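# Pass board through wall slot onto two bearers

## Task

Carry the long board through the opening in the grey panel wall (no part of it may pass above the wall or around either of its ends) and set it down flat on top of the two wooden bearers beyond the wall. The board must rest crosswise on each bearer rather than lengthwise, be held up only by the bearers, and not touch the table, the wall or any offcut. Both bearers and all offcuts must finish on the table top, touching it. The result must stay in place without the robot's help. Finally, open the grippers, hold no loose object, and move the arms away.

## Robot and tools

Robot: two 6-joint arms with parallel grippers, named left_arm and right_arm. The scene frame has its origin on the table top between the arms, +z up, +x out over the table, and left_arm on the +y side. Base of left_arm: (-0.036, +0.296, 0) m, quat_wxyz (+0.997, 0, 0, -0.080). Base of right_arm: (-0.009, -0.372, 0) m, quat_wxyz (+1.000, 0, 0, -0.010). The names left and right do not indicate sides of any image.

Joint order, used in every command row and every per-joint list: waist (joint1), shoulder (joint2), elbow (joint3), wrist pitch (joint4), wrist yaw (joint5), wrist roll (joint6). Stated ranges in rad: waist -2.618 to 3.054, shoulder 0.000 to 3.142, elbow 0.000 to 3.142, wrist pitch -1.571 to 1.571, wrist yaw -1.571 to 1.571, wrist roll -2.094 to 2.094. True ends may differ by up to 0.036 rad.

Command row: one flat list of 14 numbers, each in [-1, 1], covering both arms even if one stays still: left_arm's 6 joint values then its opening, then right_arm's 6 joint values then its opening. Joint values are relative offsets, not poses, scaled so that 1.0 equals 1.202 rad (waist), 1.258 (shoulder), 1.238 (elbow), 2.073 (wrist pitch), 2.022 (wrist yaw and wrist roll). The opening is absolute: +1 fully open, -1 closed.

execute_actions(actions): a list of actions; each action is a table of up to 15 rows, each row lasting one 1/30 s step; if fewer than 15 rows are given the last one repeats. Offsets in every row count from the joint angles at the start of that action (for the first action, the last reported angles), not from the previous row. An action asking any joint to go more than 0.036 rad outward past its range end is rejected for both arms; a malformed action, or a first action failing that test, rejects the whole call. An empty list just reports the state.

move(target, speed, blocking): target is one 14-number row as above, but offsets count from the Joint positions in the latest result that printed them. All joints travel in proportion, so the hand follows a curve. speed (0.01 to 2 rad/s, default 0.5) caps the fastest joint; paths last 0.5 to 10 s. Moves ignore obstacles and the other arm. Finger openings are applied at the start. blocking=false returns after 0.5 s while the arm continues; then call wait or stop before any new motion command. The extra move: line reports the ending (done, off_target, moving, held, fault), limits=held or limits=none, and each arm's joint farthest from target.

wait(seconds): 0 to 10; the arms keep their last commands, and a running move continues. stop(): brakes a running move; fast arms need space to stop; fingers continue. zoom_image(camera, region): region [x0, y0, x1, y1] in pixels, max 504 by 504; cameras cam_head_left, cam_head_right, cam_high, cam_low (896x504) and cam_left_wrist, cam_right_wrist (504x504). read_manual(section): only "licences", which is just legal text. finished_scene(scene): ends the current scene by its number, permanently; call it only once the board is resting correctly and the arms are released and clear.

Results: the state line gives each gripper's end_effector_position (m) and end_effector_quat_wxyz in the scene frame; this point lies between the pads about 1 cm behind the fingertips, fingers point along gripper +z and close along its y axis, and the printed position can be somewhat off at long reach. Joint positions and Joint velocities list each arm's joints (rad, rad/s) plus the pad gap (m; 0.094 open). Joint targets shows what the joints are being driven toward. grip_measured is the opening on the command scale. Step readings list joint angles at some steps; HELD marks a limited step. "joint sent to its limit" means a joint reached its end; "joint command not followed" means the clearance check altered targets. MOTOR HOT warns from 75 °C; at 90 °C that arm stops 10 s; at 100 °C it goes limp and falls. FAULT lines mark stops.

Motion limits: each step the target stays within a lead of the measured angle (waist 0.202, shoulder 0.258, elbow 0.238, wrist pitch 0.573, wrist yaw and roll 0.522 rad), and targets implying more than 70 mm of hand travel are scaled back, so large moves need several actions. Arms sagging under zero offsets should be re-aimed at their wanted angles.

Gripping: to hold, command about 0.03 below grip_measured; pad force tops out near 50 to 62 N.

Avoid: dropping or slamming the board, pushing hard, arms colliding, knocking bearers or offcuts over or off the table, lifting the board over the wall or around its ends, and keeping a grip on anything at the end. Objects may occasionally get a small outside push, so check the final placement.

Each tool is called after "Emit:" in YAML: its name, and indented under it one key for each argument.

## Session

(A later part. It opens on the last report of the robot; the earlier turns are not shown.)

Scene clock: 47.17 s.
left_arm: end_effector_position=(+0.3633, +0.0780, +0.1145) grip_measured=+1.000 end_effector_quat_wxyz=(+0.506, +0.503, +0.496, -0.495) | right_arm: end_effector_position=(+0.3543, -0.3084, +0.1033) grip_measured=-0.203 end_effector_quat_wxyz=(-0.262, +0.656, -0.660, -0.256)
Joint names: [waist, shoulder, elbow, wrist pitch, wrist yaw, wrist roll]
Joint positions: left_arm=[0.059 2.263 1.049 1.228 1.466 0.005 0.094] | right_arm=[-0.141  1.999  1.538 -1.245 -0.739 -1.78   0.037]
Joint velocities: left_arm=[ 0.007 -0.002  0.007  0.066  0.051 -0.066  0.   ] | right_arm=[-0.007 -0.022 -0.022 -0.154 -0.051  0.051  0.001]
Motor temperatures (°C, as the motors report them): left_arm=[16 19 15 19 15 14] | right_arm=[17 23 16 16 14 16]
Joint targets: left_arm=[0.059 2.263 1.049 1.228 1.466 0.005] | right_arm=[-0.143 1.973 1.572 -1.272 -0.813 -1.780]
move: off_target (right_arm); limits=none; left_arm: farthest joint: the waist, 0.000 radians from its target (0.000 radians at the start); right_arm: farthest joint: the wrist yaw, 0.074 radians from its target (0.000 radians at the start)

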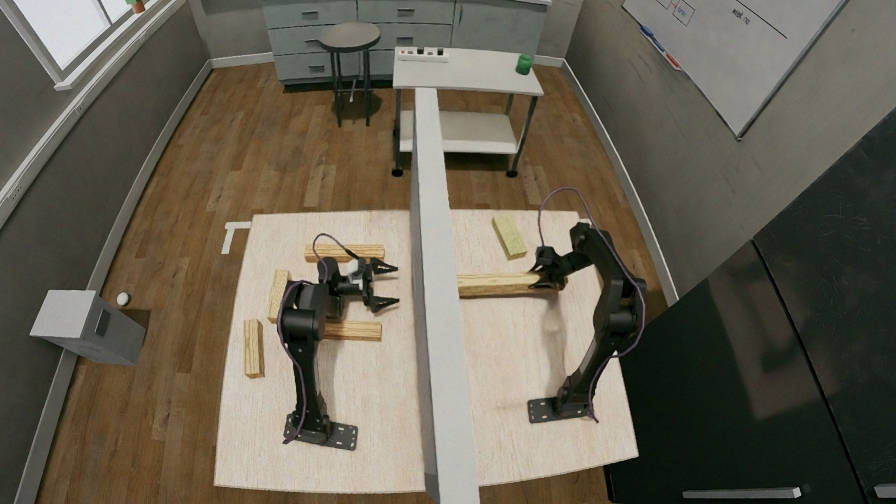

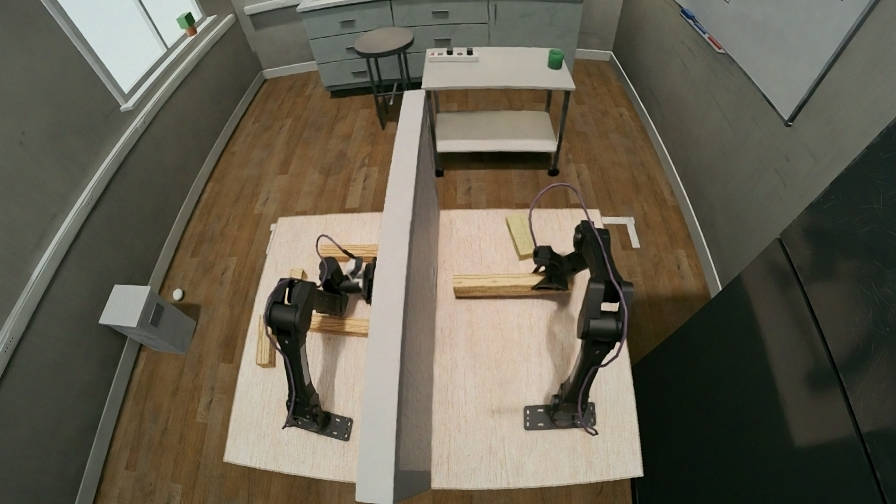

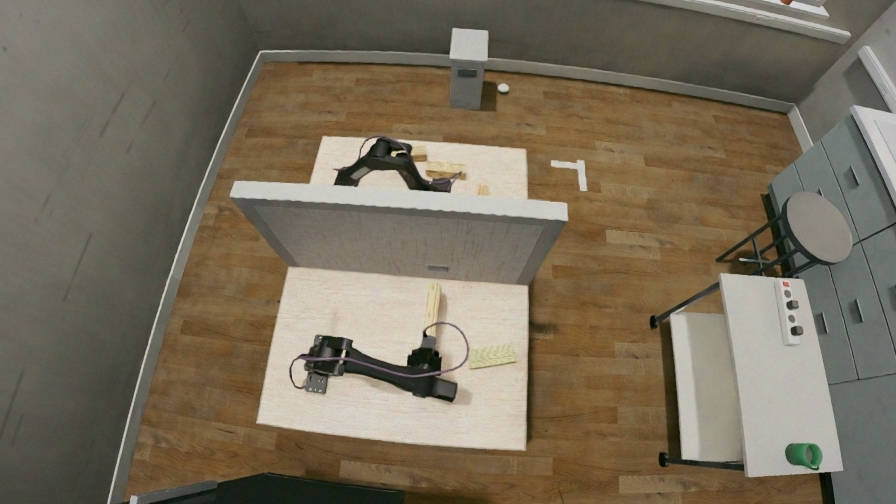

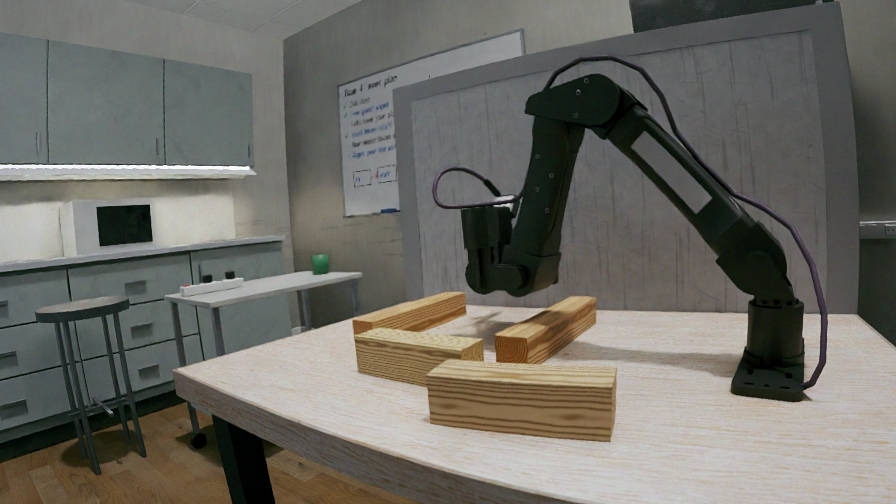

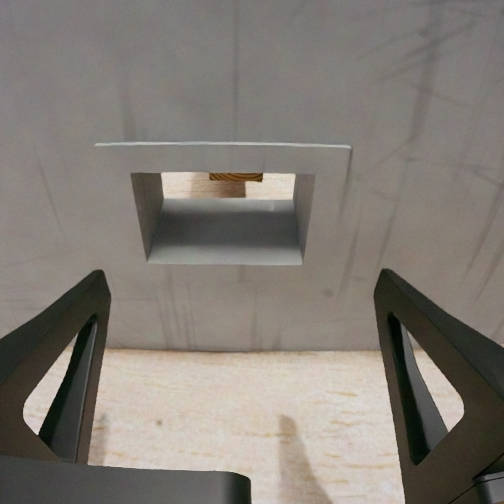

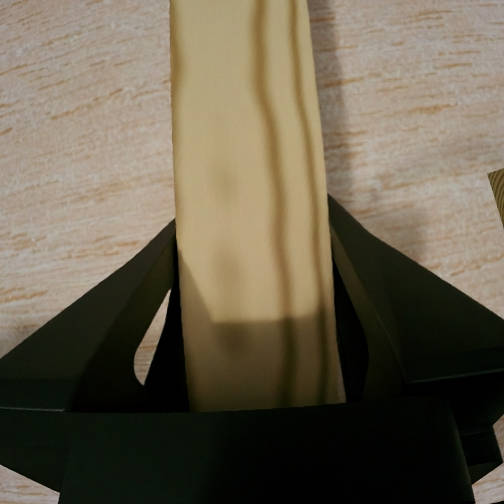

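Emit:
move:
  target: [0, 0, 0, 0, 0, 0, 1, 0.0025, -0.015, 0.06, -0.027, -0.073, 0.002, -0.3]
  speed: 0.3

Scene clock: 50.03 s.
left_arm: end_effector_position=(+0.3633, +0.0780, +0.1145) grip_measured=+1.000 end_effector_quat_wxyz=(+0.506, +0.503, +0.496, -0.495) | right_arm: end_effector_position=(+0.3591, -0.3024, +0.1183) grip_measured=-0.203 end_effector_quat_wxyz=(-0.283, +0.649, -0.654, -0.267)
Joint names: [waist, shoulder, elbow, wrist pitch, wrist yaw, wrist roll]
Joint positions: left_arm=[0.059 2.263 1.049 1.228 1.466 0.005 0.094] | right_arm=[-0.141  1.999  1.573 -1.275 -0.791 -1.78   0.037]
Joint velocities: left_arm=[ 0.002  0.012 -0.007 -0.066 -0.007  0.066  0.   ] | right_arm=[-0.027 -0.012  0.007 -0.066 -0.022  0.037 -0.001]
Motor temperatures (°C, as the motors report them): left_arm=[16 20 15 19 15 14] | right_arm=[17 23 16 16 14 16]
Joint targets: left_arm=[0.059 2.263 1.049 1.228 1.466 0.005] | right_arm=[-0.138 1.980 1.612 -1.301 -0.886 -1.776]
move: off_target (right_arm); limits=none; left_arm: farthest joint: the waist, 0.000 radians from its target (0.000 radians at the start); right_arm: farthest joint: the wrist yaw, 0.096 radians from its target (0.148 radians at the start)

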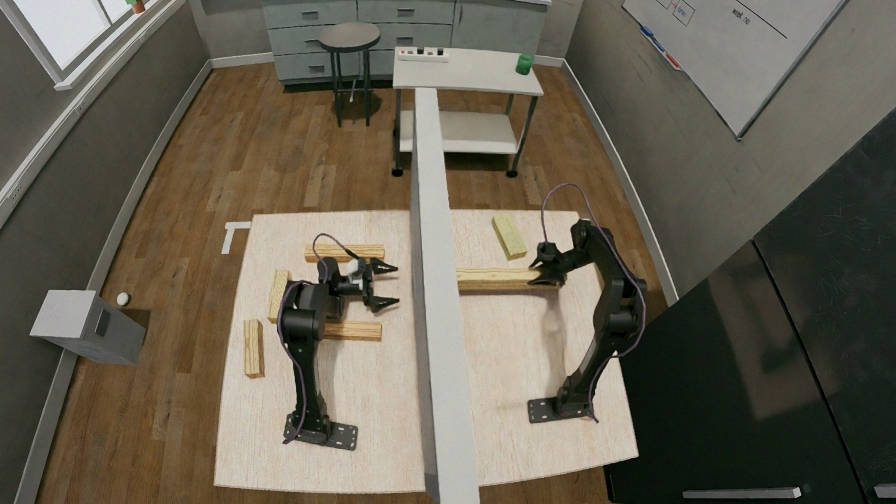

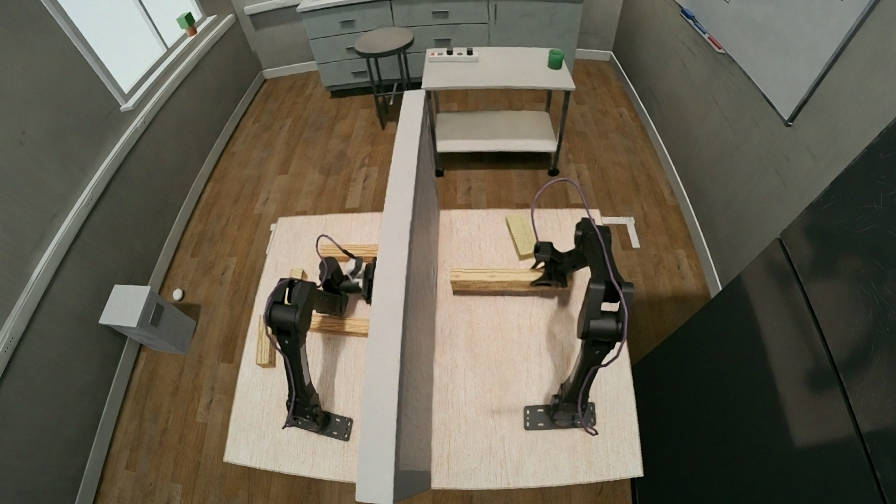

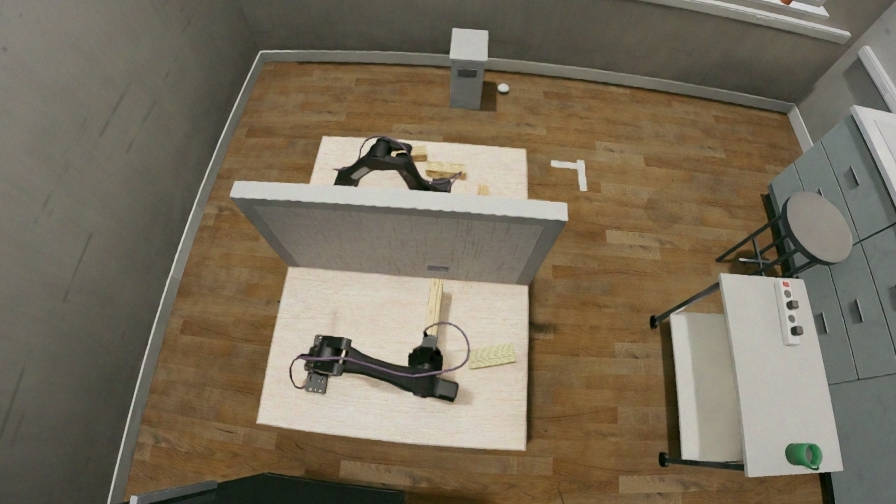

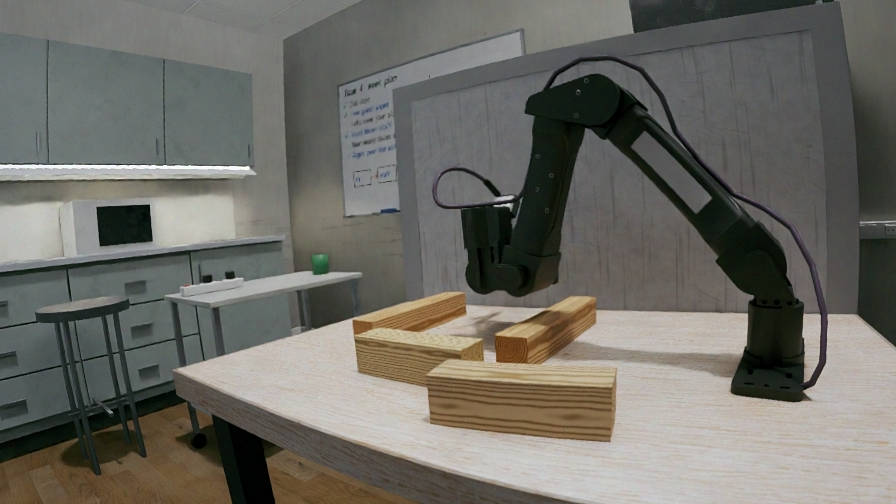

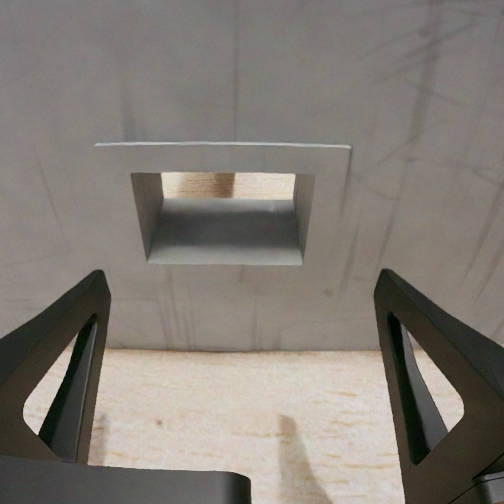

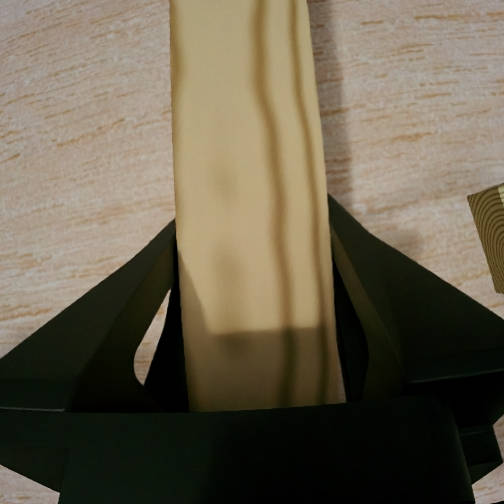

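Emit:
move:
  target: [0, 0, 0, 0, 0, 0, 1, 0.127, -0.061, -0.089, 0.095, -0.062, 0.11, -0.3]
  speed: 0.3

Scene clock: 52.03 s.
left_arm: end_effector_position=(+0.3633, +0.0780, +0.1145) grip_measured=+1.000 end_effector_quat_wxyz=(+0.506, +0.503, +0.496, -0.495) | right_arm: end_effector_position=(+0.3548, -0.2544, +0.1067) grip_measured=-0.203 end_effector_quat_wxyz=(-0.273, +0.646, -0.659, -0.273)
Joint names: [waist, shoulder, elbow, wrist pitch, wrist yaw, wrist roll]
Joint positions: left_arm=[0.059 2.263 1.049 1.228 1.466 0.005 0.094] | right_arm=[-0.008  1.957  1.472 -1.105 -0.792 -1.587  0.037]
Joint velocities: left_arm=[-0.017 -0.002 -0.007  0.022  0.037  0.095  0.   ] | right_arm=[ 0.007 -0.002 -0.002  0.007  0.051  0.022  0.001]
Motor temperatures (°C, as the motors report them): left_arm=[16 20 15 19 15 14] | right_arm=[17 23 16 16 15 16]
Joint targets: left_arm=[0.059 2.263 1.049 1.228 1.466 0.005] | right_arm=[0.012 1.922 1.463 -1.078 -0.916 -1.557]
move: off_target (right_arm); limits=none; left_arm: farthest joint: the waist, 0.000 radians from its target (0.000 radians at the start); right_arm: farthest joint: the wrist yaw, 0.124 radians from its target (0.125 radians at the start)

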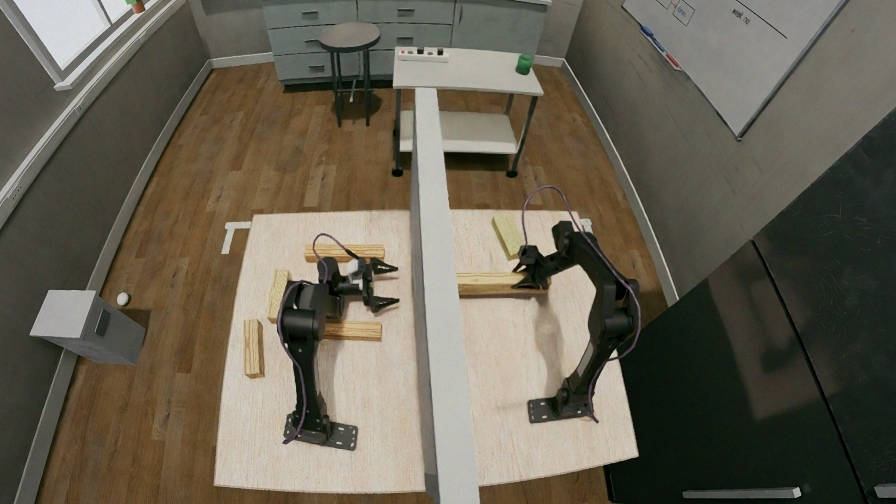

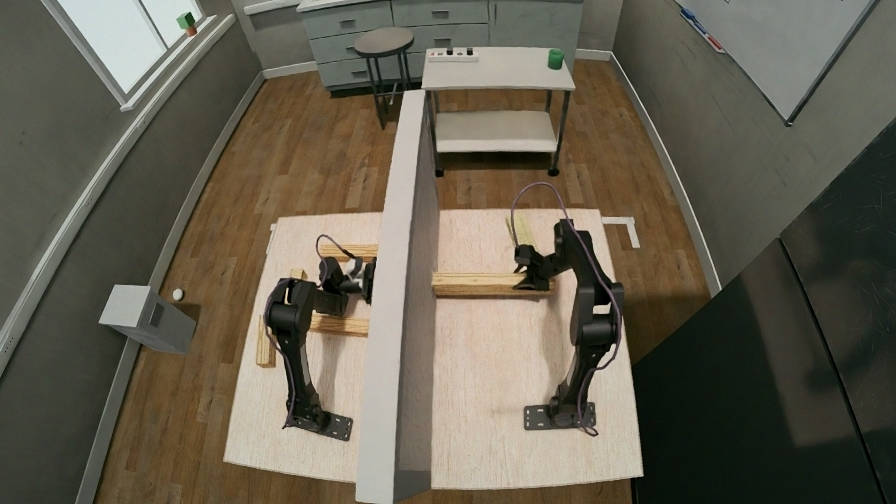

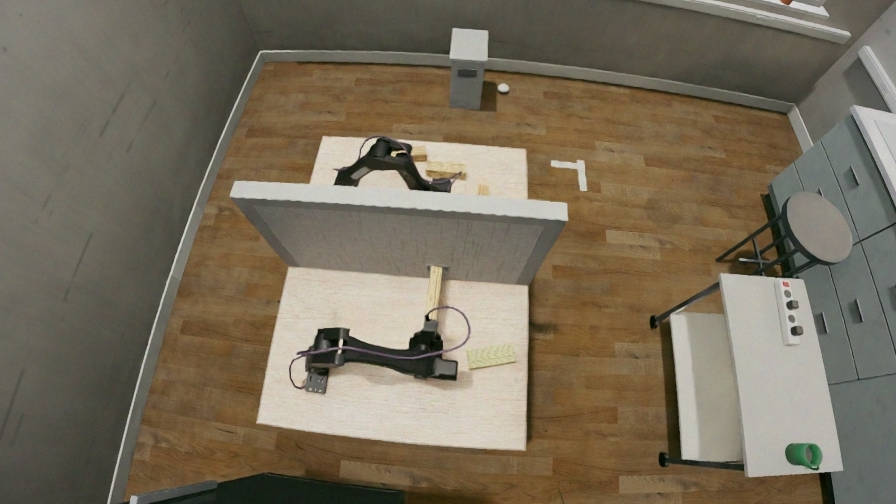

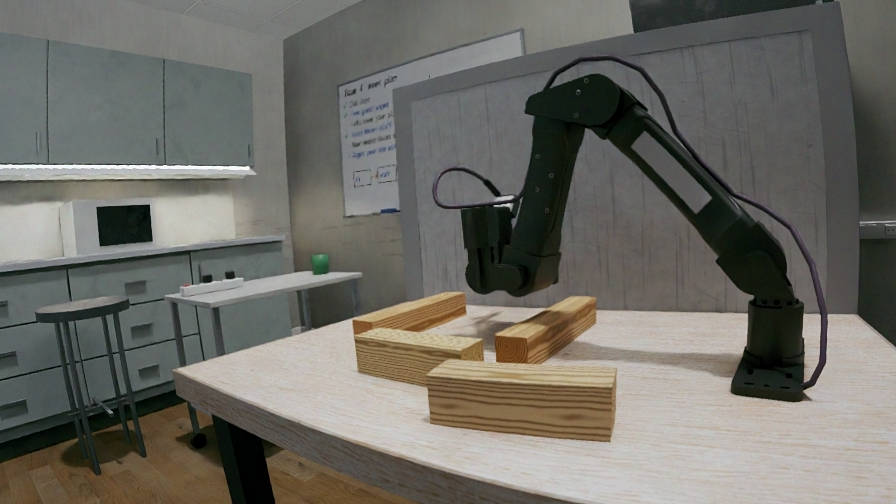

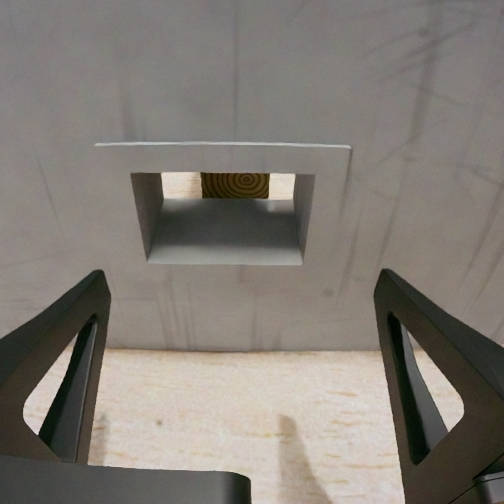

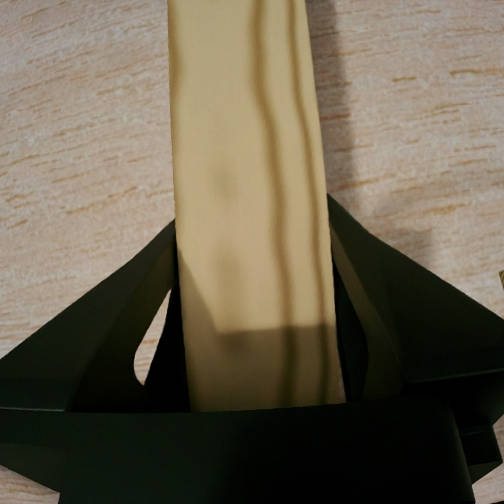

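Emit:
move:
  target: [0, 0, 0, 0, 0, 0, 1, 0.004, -0.027, 0.048, -0.022, -0.083, 0.015, -0.3]
  speed: 0.3

Scene clock: 53.57 s.
left_arm: end_effector_position=(+0.3633, +0.0780, +0.1145) grip_measured=+1.000 end_effector_quat_wxyz=(+0.506, +0.503, +0.496, -0.495) | right_arm: end_effector_position=(+0.3513, -0.2547, +0.1084) grip_measured=-0.203 end_effector_quat_wxyz=(-0.262, +0.636, -0.669, -0.282)
Joint names: [waist, shoulder, elbow, wrist pitch, wrist yaw, wrist roll]
Joint positions: left_arm=[0.059 2.263 1.049 1.228 1.466 0.005 0.094] | right_arm=[-0.008  1.957  1.48  -1.133 -0.789 -1.564  0.037]
Joint velocities: left_arm=[-0.017  0.007 -0.007 -0.095 -0.022  0.007  0.   ] | right_arm=[ 0.002 -0.017 -0.007 -0.007 -0.007 -0.037 -0.   ]
Motor temperatures (°C, as the motors report them): left_arm=[16 20 15 19 15 14] | right_arm=[17 24 16 16 15 16]
Joint targets: left_arm=[0.059 2.263 1.049 1.228 1.466 0.005] | right_arm=[-0.003 1.923 1.531 -1.151 -0.960 -1.557]
move: off_target (right_arm); limits=none; left_arm: farthest joint: the waist, 0.000 radians from its target (0.000 radians at the start); right_arm: farthest joint: the wrist yaw, 0.171 radians from its target (0.168 radians at the start)

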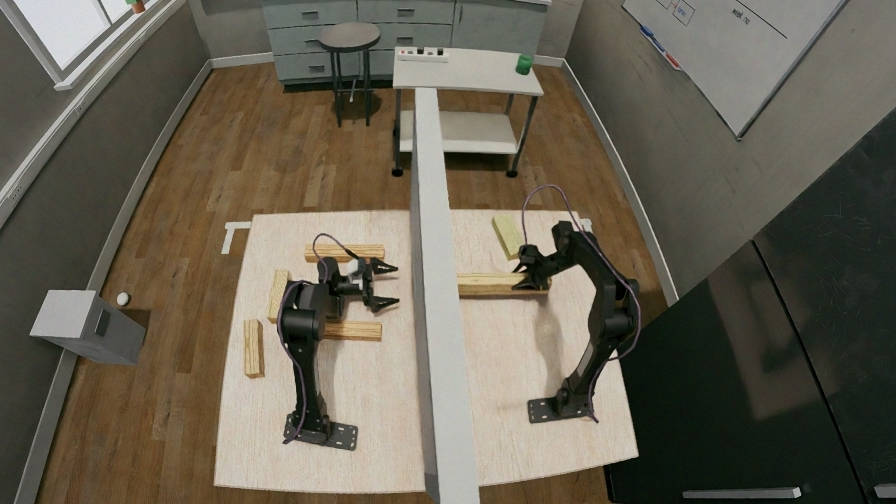

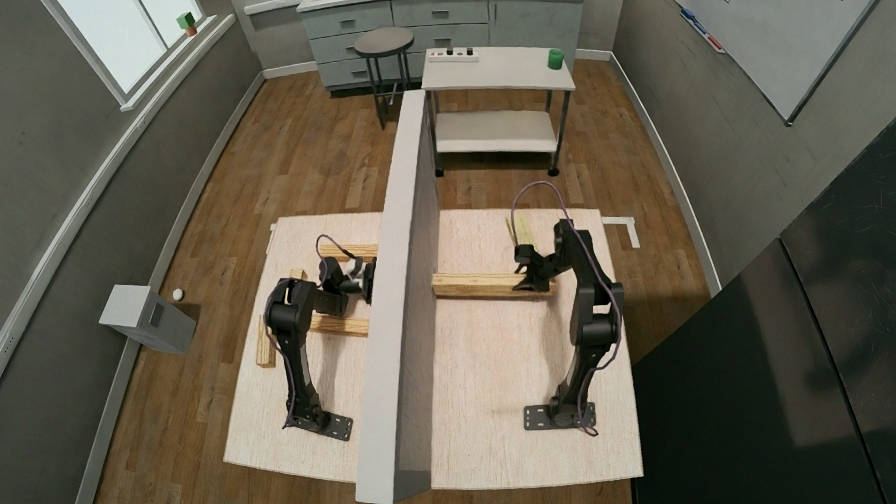

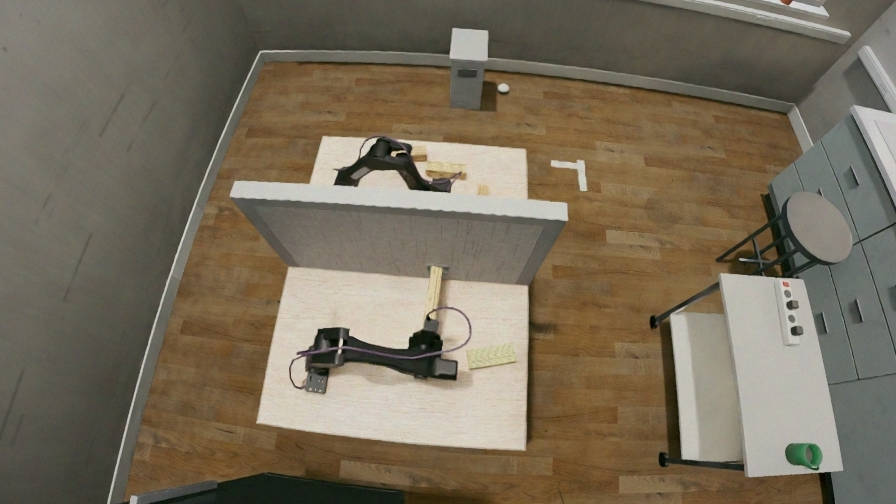

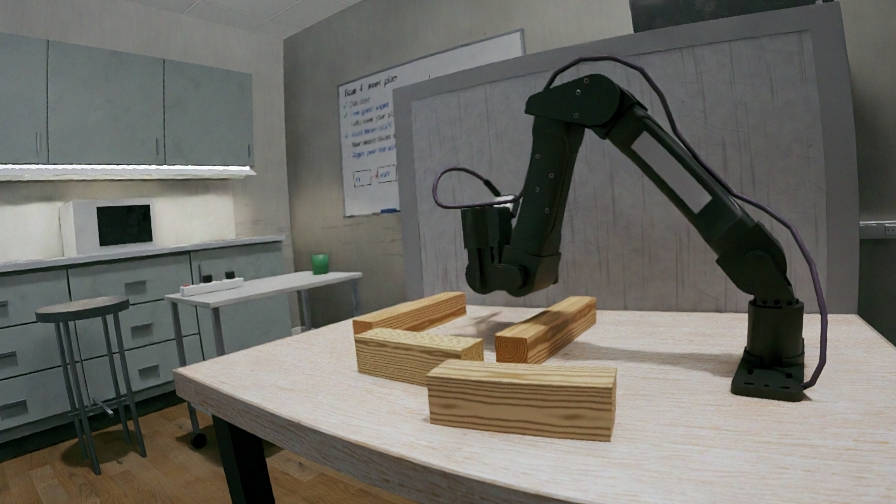

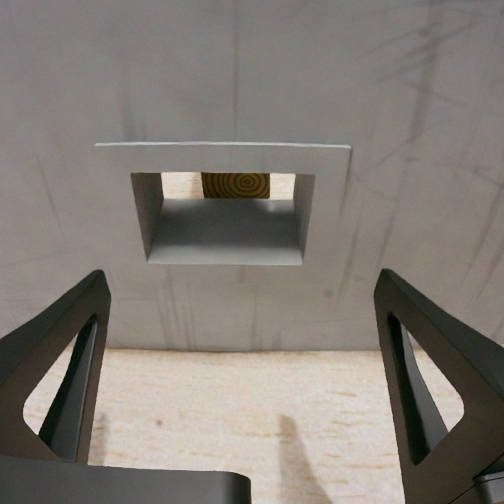

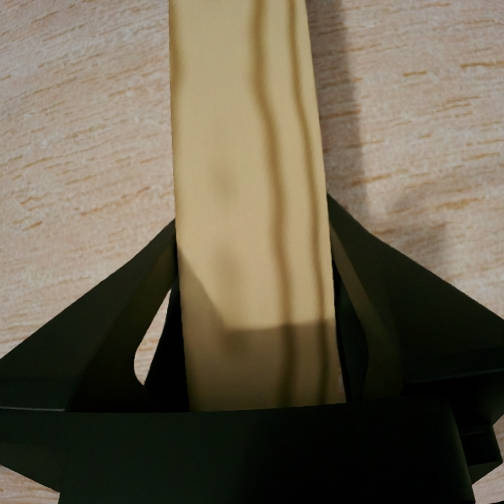

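Emit:
zoom_image:
  camera: "cam_high"
  region: [380, 230, 500, 320]

Emit:
zoom_image:
  camera: "cam_left_wrist"
  region: [90, 130, 360, 280]

Region (380, 230, 500, 320) of cam_high's 896x504 image, scaled by 4.200, with more detail than that image has; it fills the top 378 rows of this view, and the rest is white.

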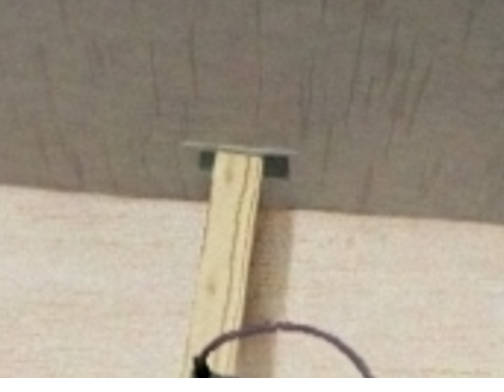

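Region (90, 130, 360, 280) of cam_left_wrist's 504x504 image, scaled by 1.867, with more detail than that image has.

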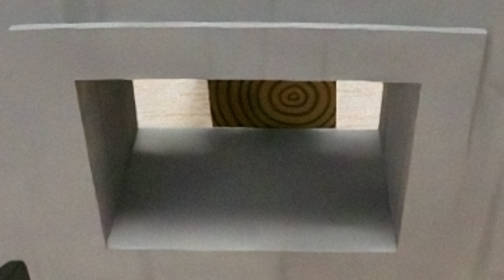

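Emit:
move:
  target: [0, 0, 0, 0, 0, 0, 1, 0.004, -0.027, 0.041, -0.009, -0.129, 0.003, -0.3]
  speed: 0.3

Scene clock: 56.90 s.
left_arm: end_effector_position=(+0.3633, +0.0780, +0.1145) grip_measured=+1.000 end_effector_quat_wxyz=(+0.506, +0.503, +0.496, -0.495) | right_arm: end_effector_position=(+0.3517, -0.2539, +0.1115) grip_measured=-0.203 end_effector_quat_wxyz=(-0.270, +0.629, -0.669, -0.291)
Joint names: [waist, shoulder, elbow, wrist pitch, wrist yaw, wrist roll]
Joint positions: left_arm=[0.059 2.263 1.049 1.228 1.466 0.005 0.094] | right_arm=[-0.015  1.957  1.48  -1.137 -0.815 -1.564  0.037]
Joint velocities: left_arm=[-0.002  0.007  0.012 -0.007  0.066 -0.022  0.   ] | right_arm=[-0.012 -0.007  0.002  0.007 -0.037 -0.022  0.001]
Motor temperatures (°C, as the motors report them): left_arm=[16 20 15 19 15 14] | right_arm=[17 24 16 16 16 16]
Joint targets: left_arm=[0.059 2.263 1.049 1.228 1.466 0.005] | right_arm=[-0.003 1.923 1.530 -1.152 -1.050 -1.558]
move: off_target (right_arm); limits=none; left_arm: farthest joint: the waist, 0.000 radians from its target (0.000 radians at the start); right_arm: farthest joint: the wrist yaw, 0.235 radians from its target (0.261 radians at the start)

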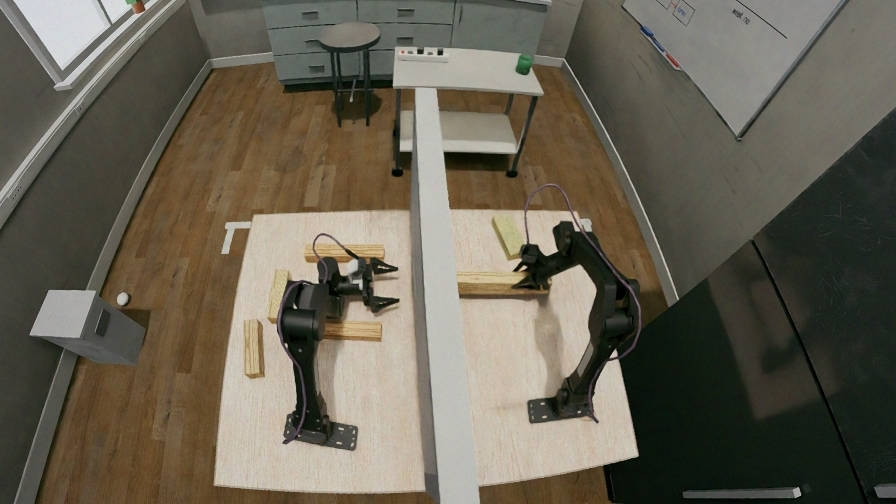

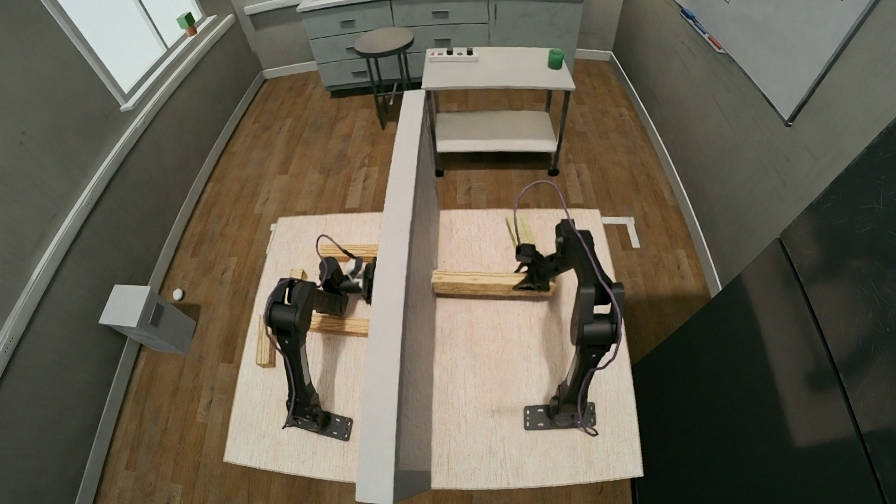

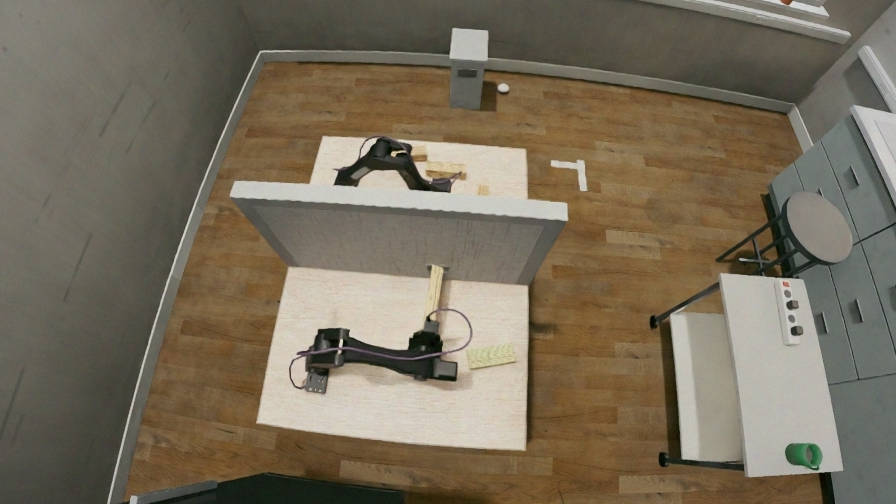

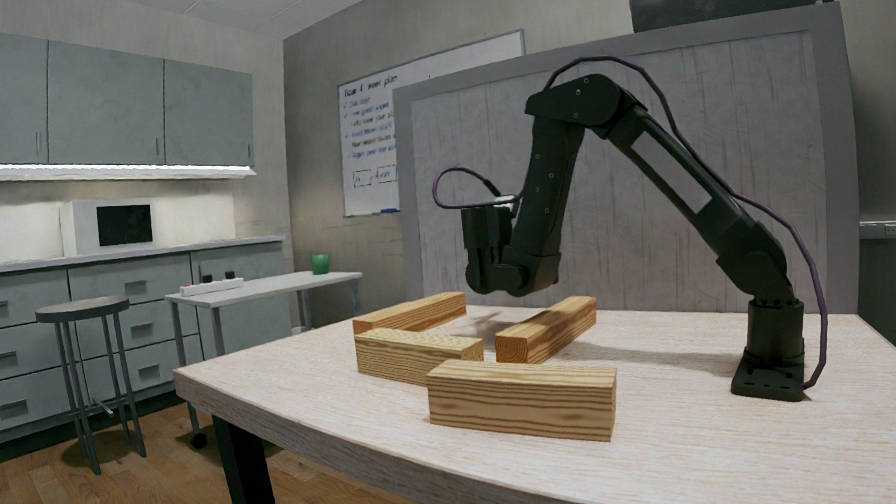

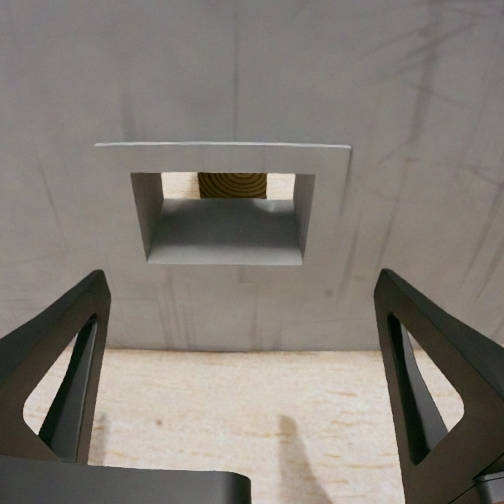

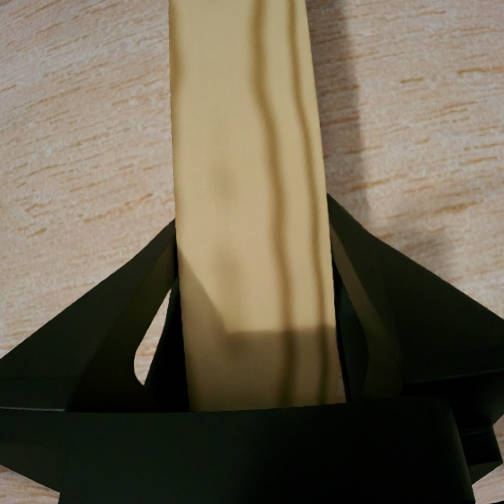

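Emit:
zoom_image:
  camera: "cam_left_wrist"
  region: [130, 150, 320, 230]

Emit:
zoom_image:
  camera: "cam_high"
  region: [395, 240, 475, 300]

Region (130, 150, 320, 230) of cam_left_wrist's 504x504 image, scaled by 2.653, with more detail than that image has; it fills the top 212 rows of this view, and the rest is white.

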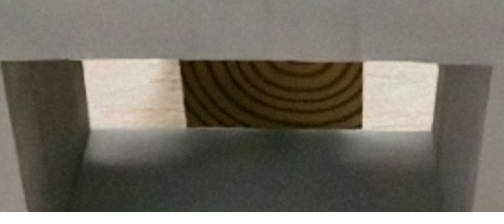

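Region (395, 240, 475, 300) of cam_high's 896x504 image, scaled by 6.300, with more detail than that image has; it fills the top 378 rows of this view, and the rest is white.

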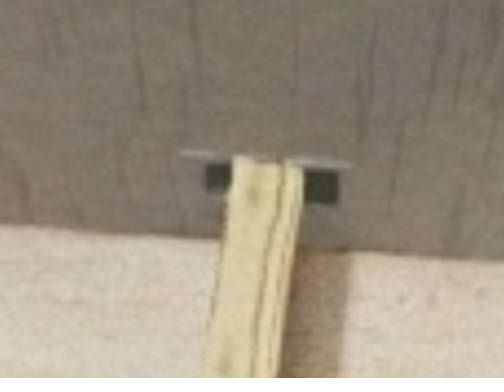

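Emit:
move:
  target: [0, 0, 0, 0, 0, 0, 1, 0.137, -0.052, -0.074, 0.129, -0.039, 0.104, -0.3]
  speed: 0.3

Scene clock: 60.00 s.
left_arm: end_effector_position=(+0.3633, +0.0780, +0.1145) grip_measured=+1.000 end_effector_quat_wxyz=(+0.506, +0.503, +0.496, -0.495) | right_arm: end_effector_position=(+0.3545, -0.2520, +0.0868) grip_measured=-0.205 end_effector_quat_wxyz=(-0.228, +0.640, -0.701, -0.218)
Joint names: [waist, shoulder, elbow, wrist pitch, wrist yaw, wrist roll]
Joint positions: left_arm=[0.059 2.263 1.049 1.228 1.466 0.005 0.094] | right_arm=[ 0.056  1.911  1.398 -0.98  -0.638 -1.42   0.037]
Joint velocities: left_arm=[-0.007 -0.002 -0.017  0.022 -0.022  0.051  0.   ] | right_arm=[-0.017  0.002  0.017 -0.037  0.081 -0.022 -0.001]
Motor temperatures (°C, as the motors report them): left_arm=[16 20 15 20 15 14] | right_arm=[17 24 17 16 17 16]
Joint targets: left_arm=[0.059 2.263 1.049 1.228 1.466 0.005] | right_arm=[0.150 1.892 1.388 -0.869 -0.894 -1.354]
move: off_target (right_arm); limits=none; left_arm: farthest joint: the waist, 0.000 radians from its target (0.000 radians at the start); right_arm: farthest joint: the wrist yaw, 0.256 radians from its target (0.079 radians at the start)

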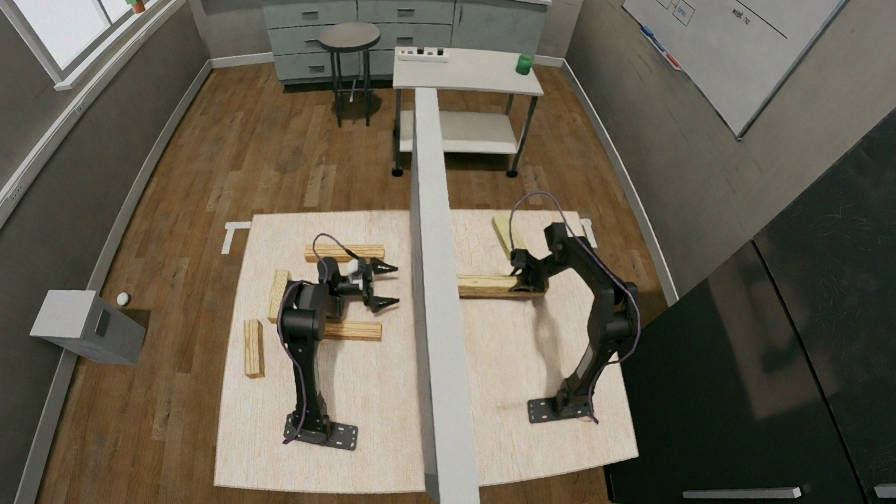

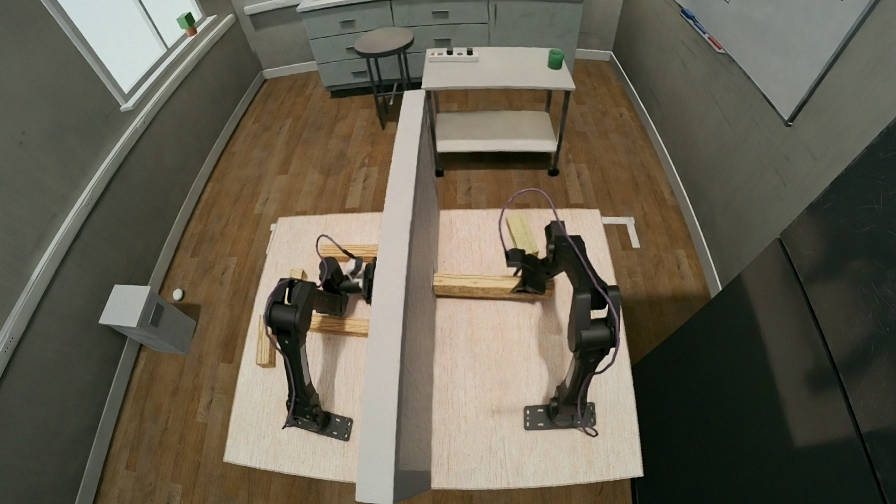

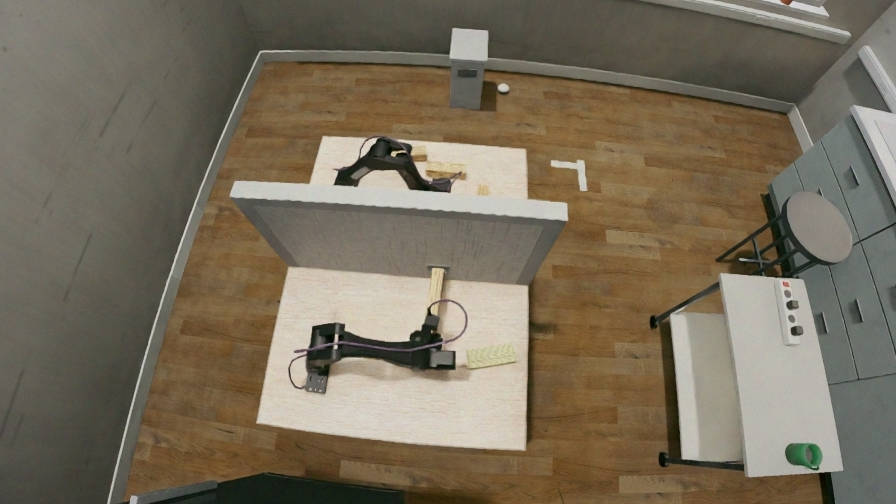

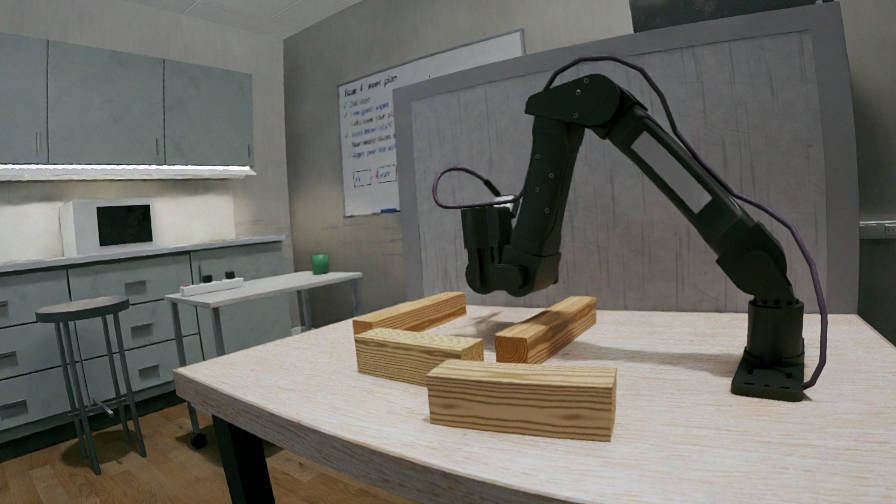

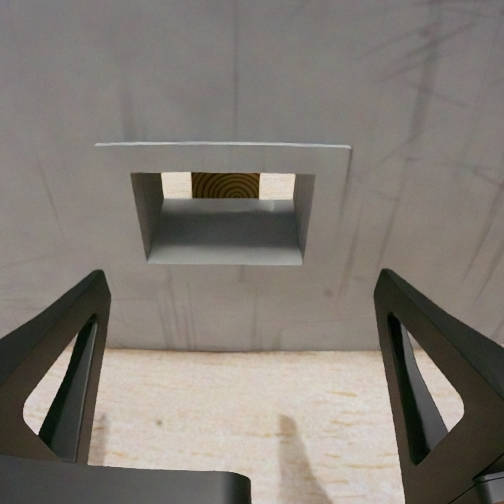

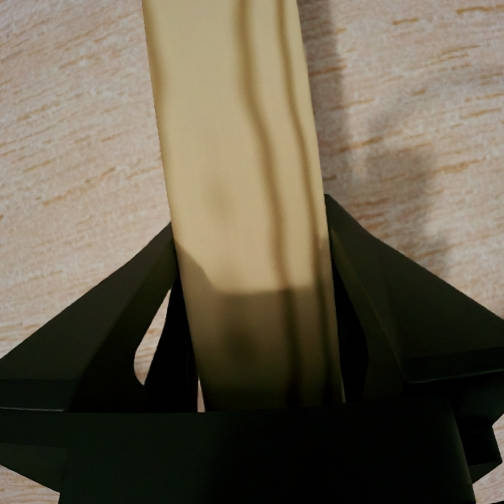

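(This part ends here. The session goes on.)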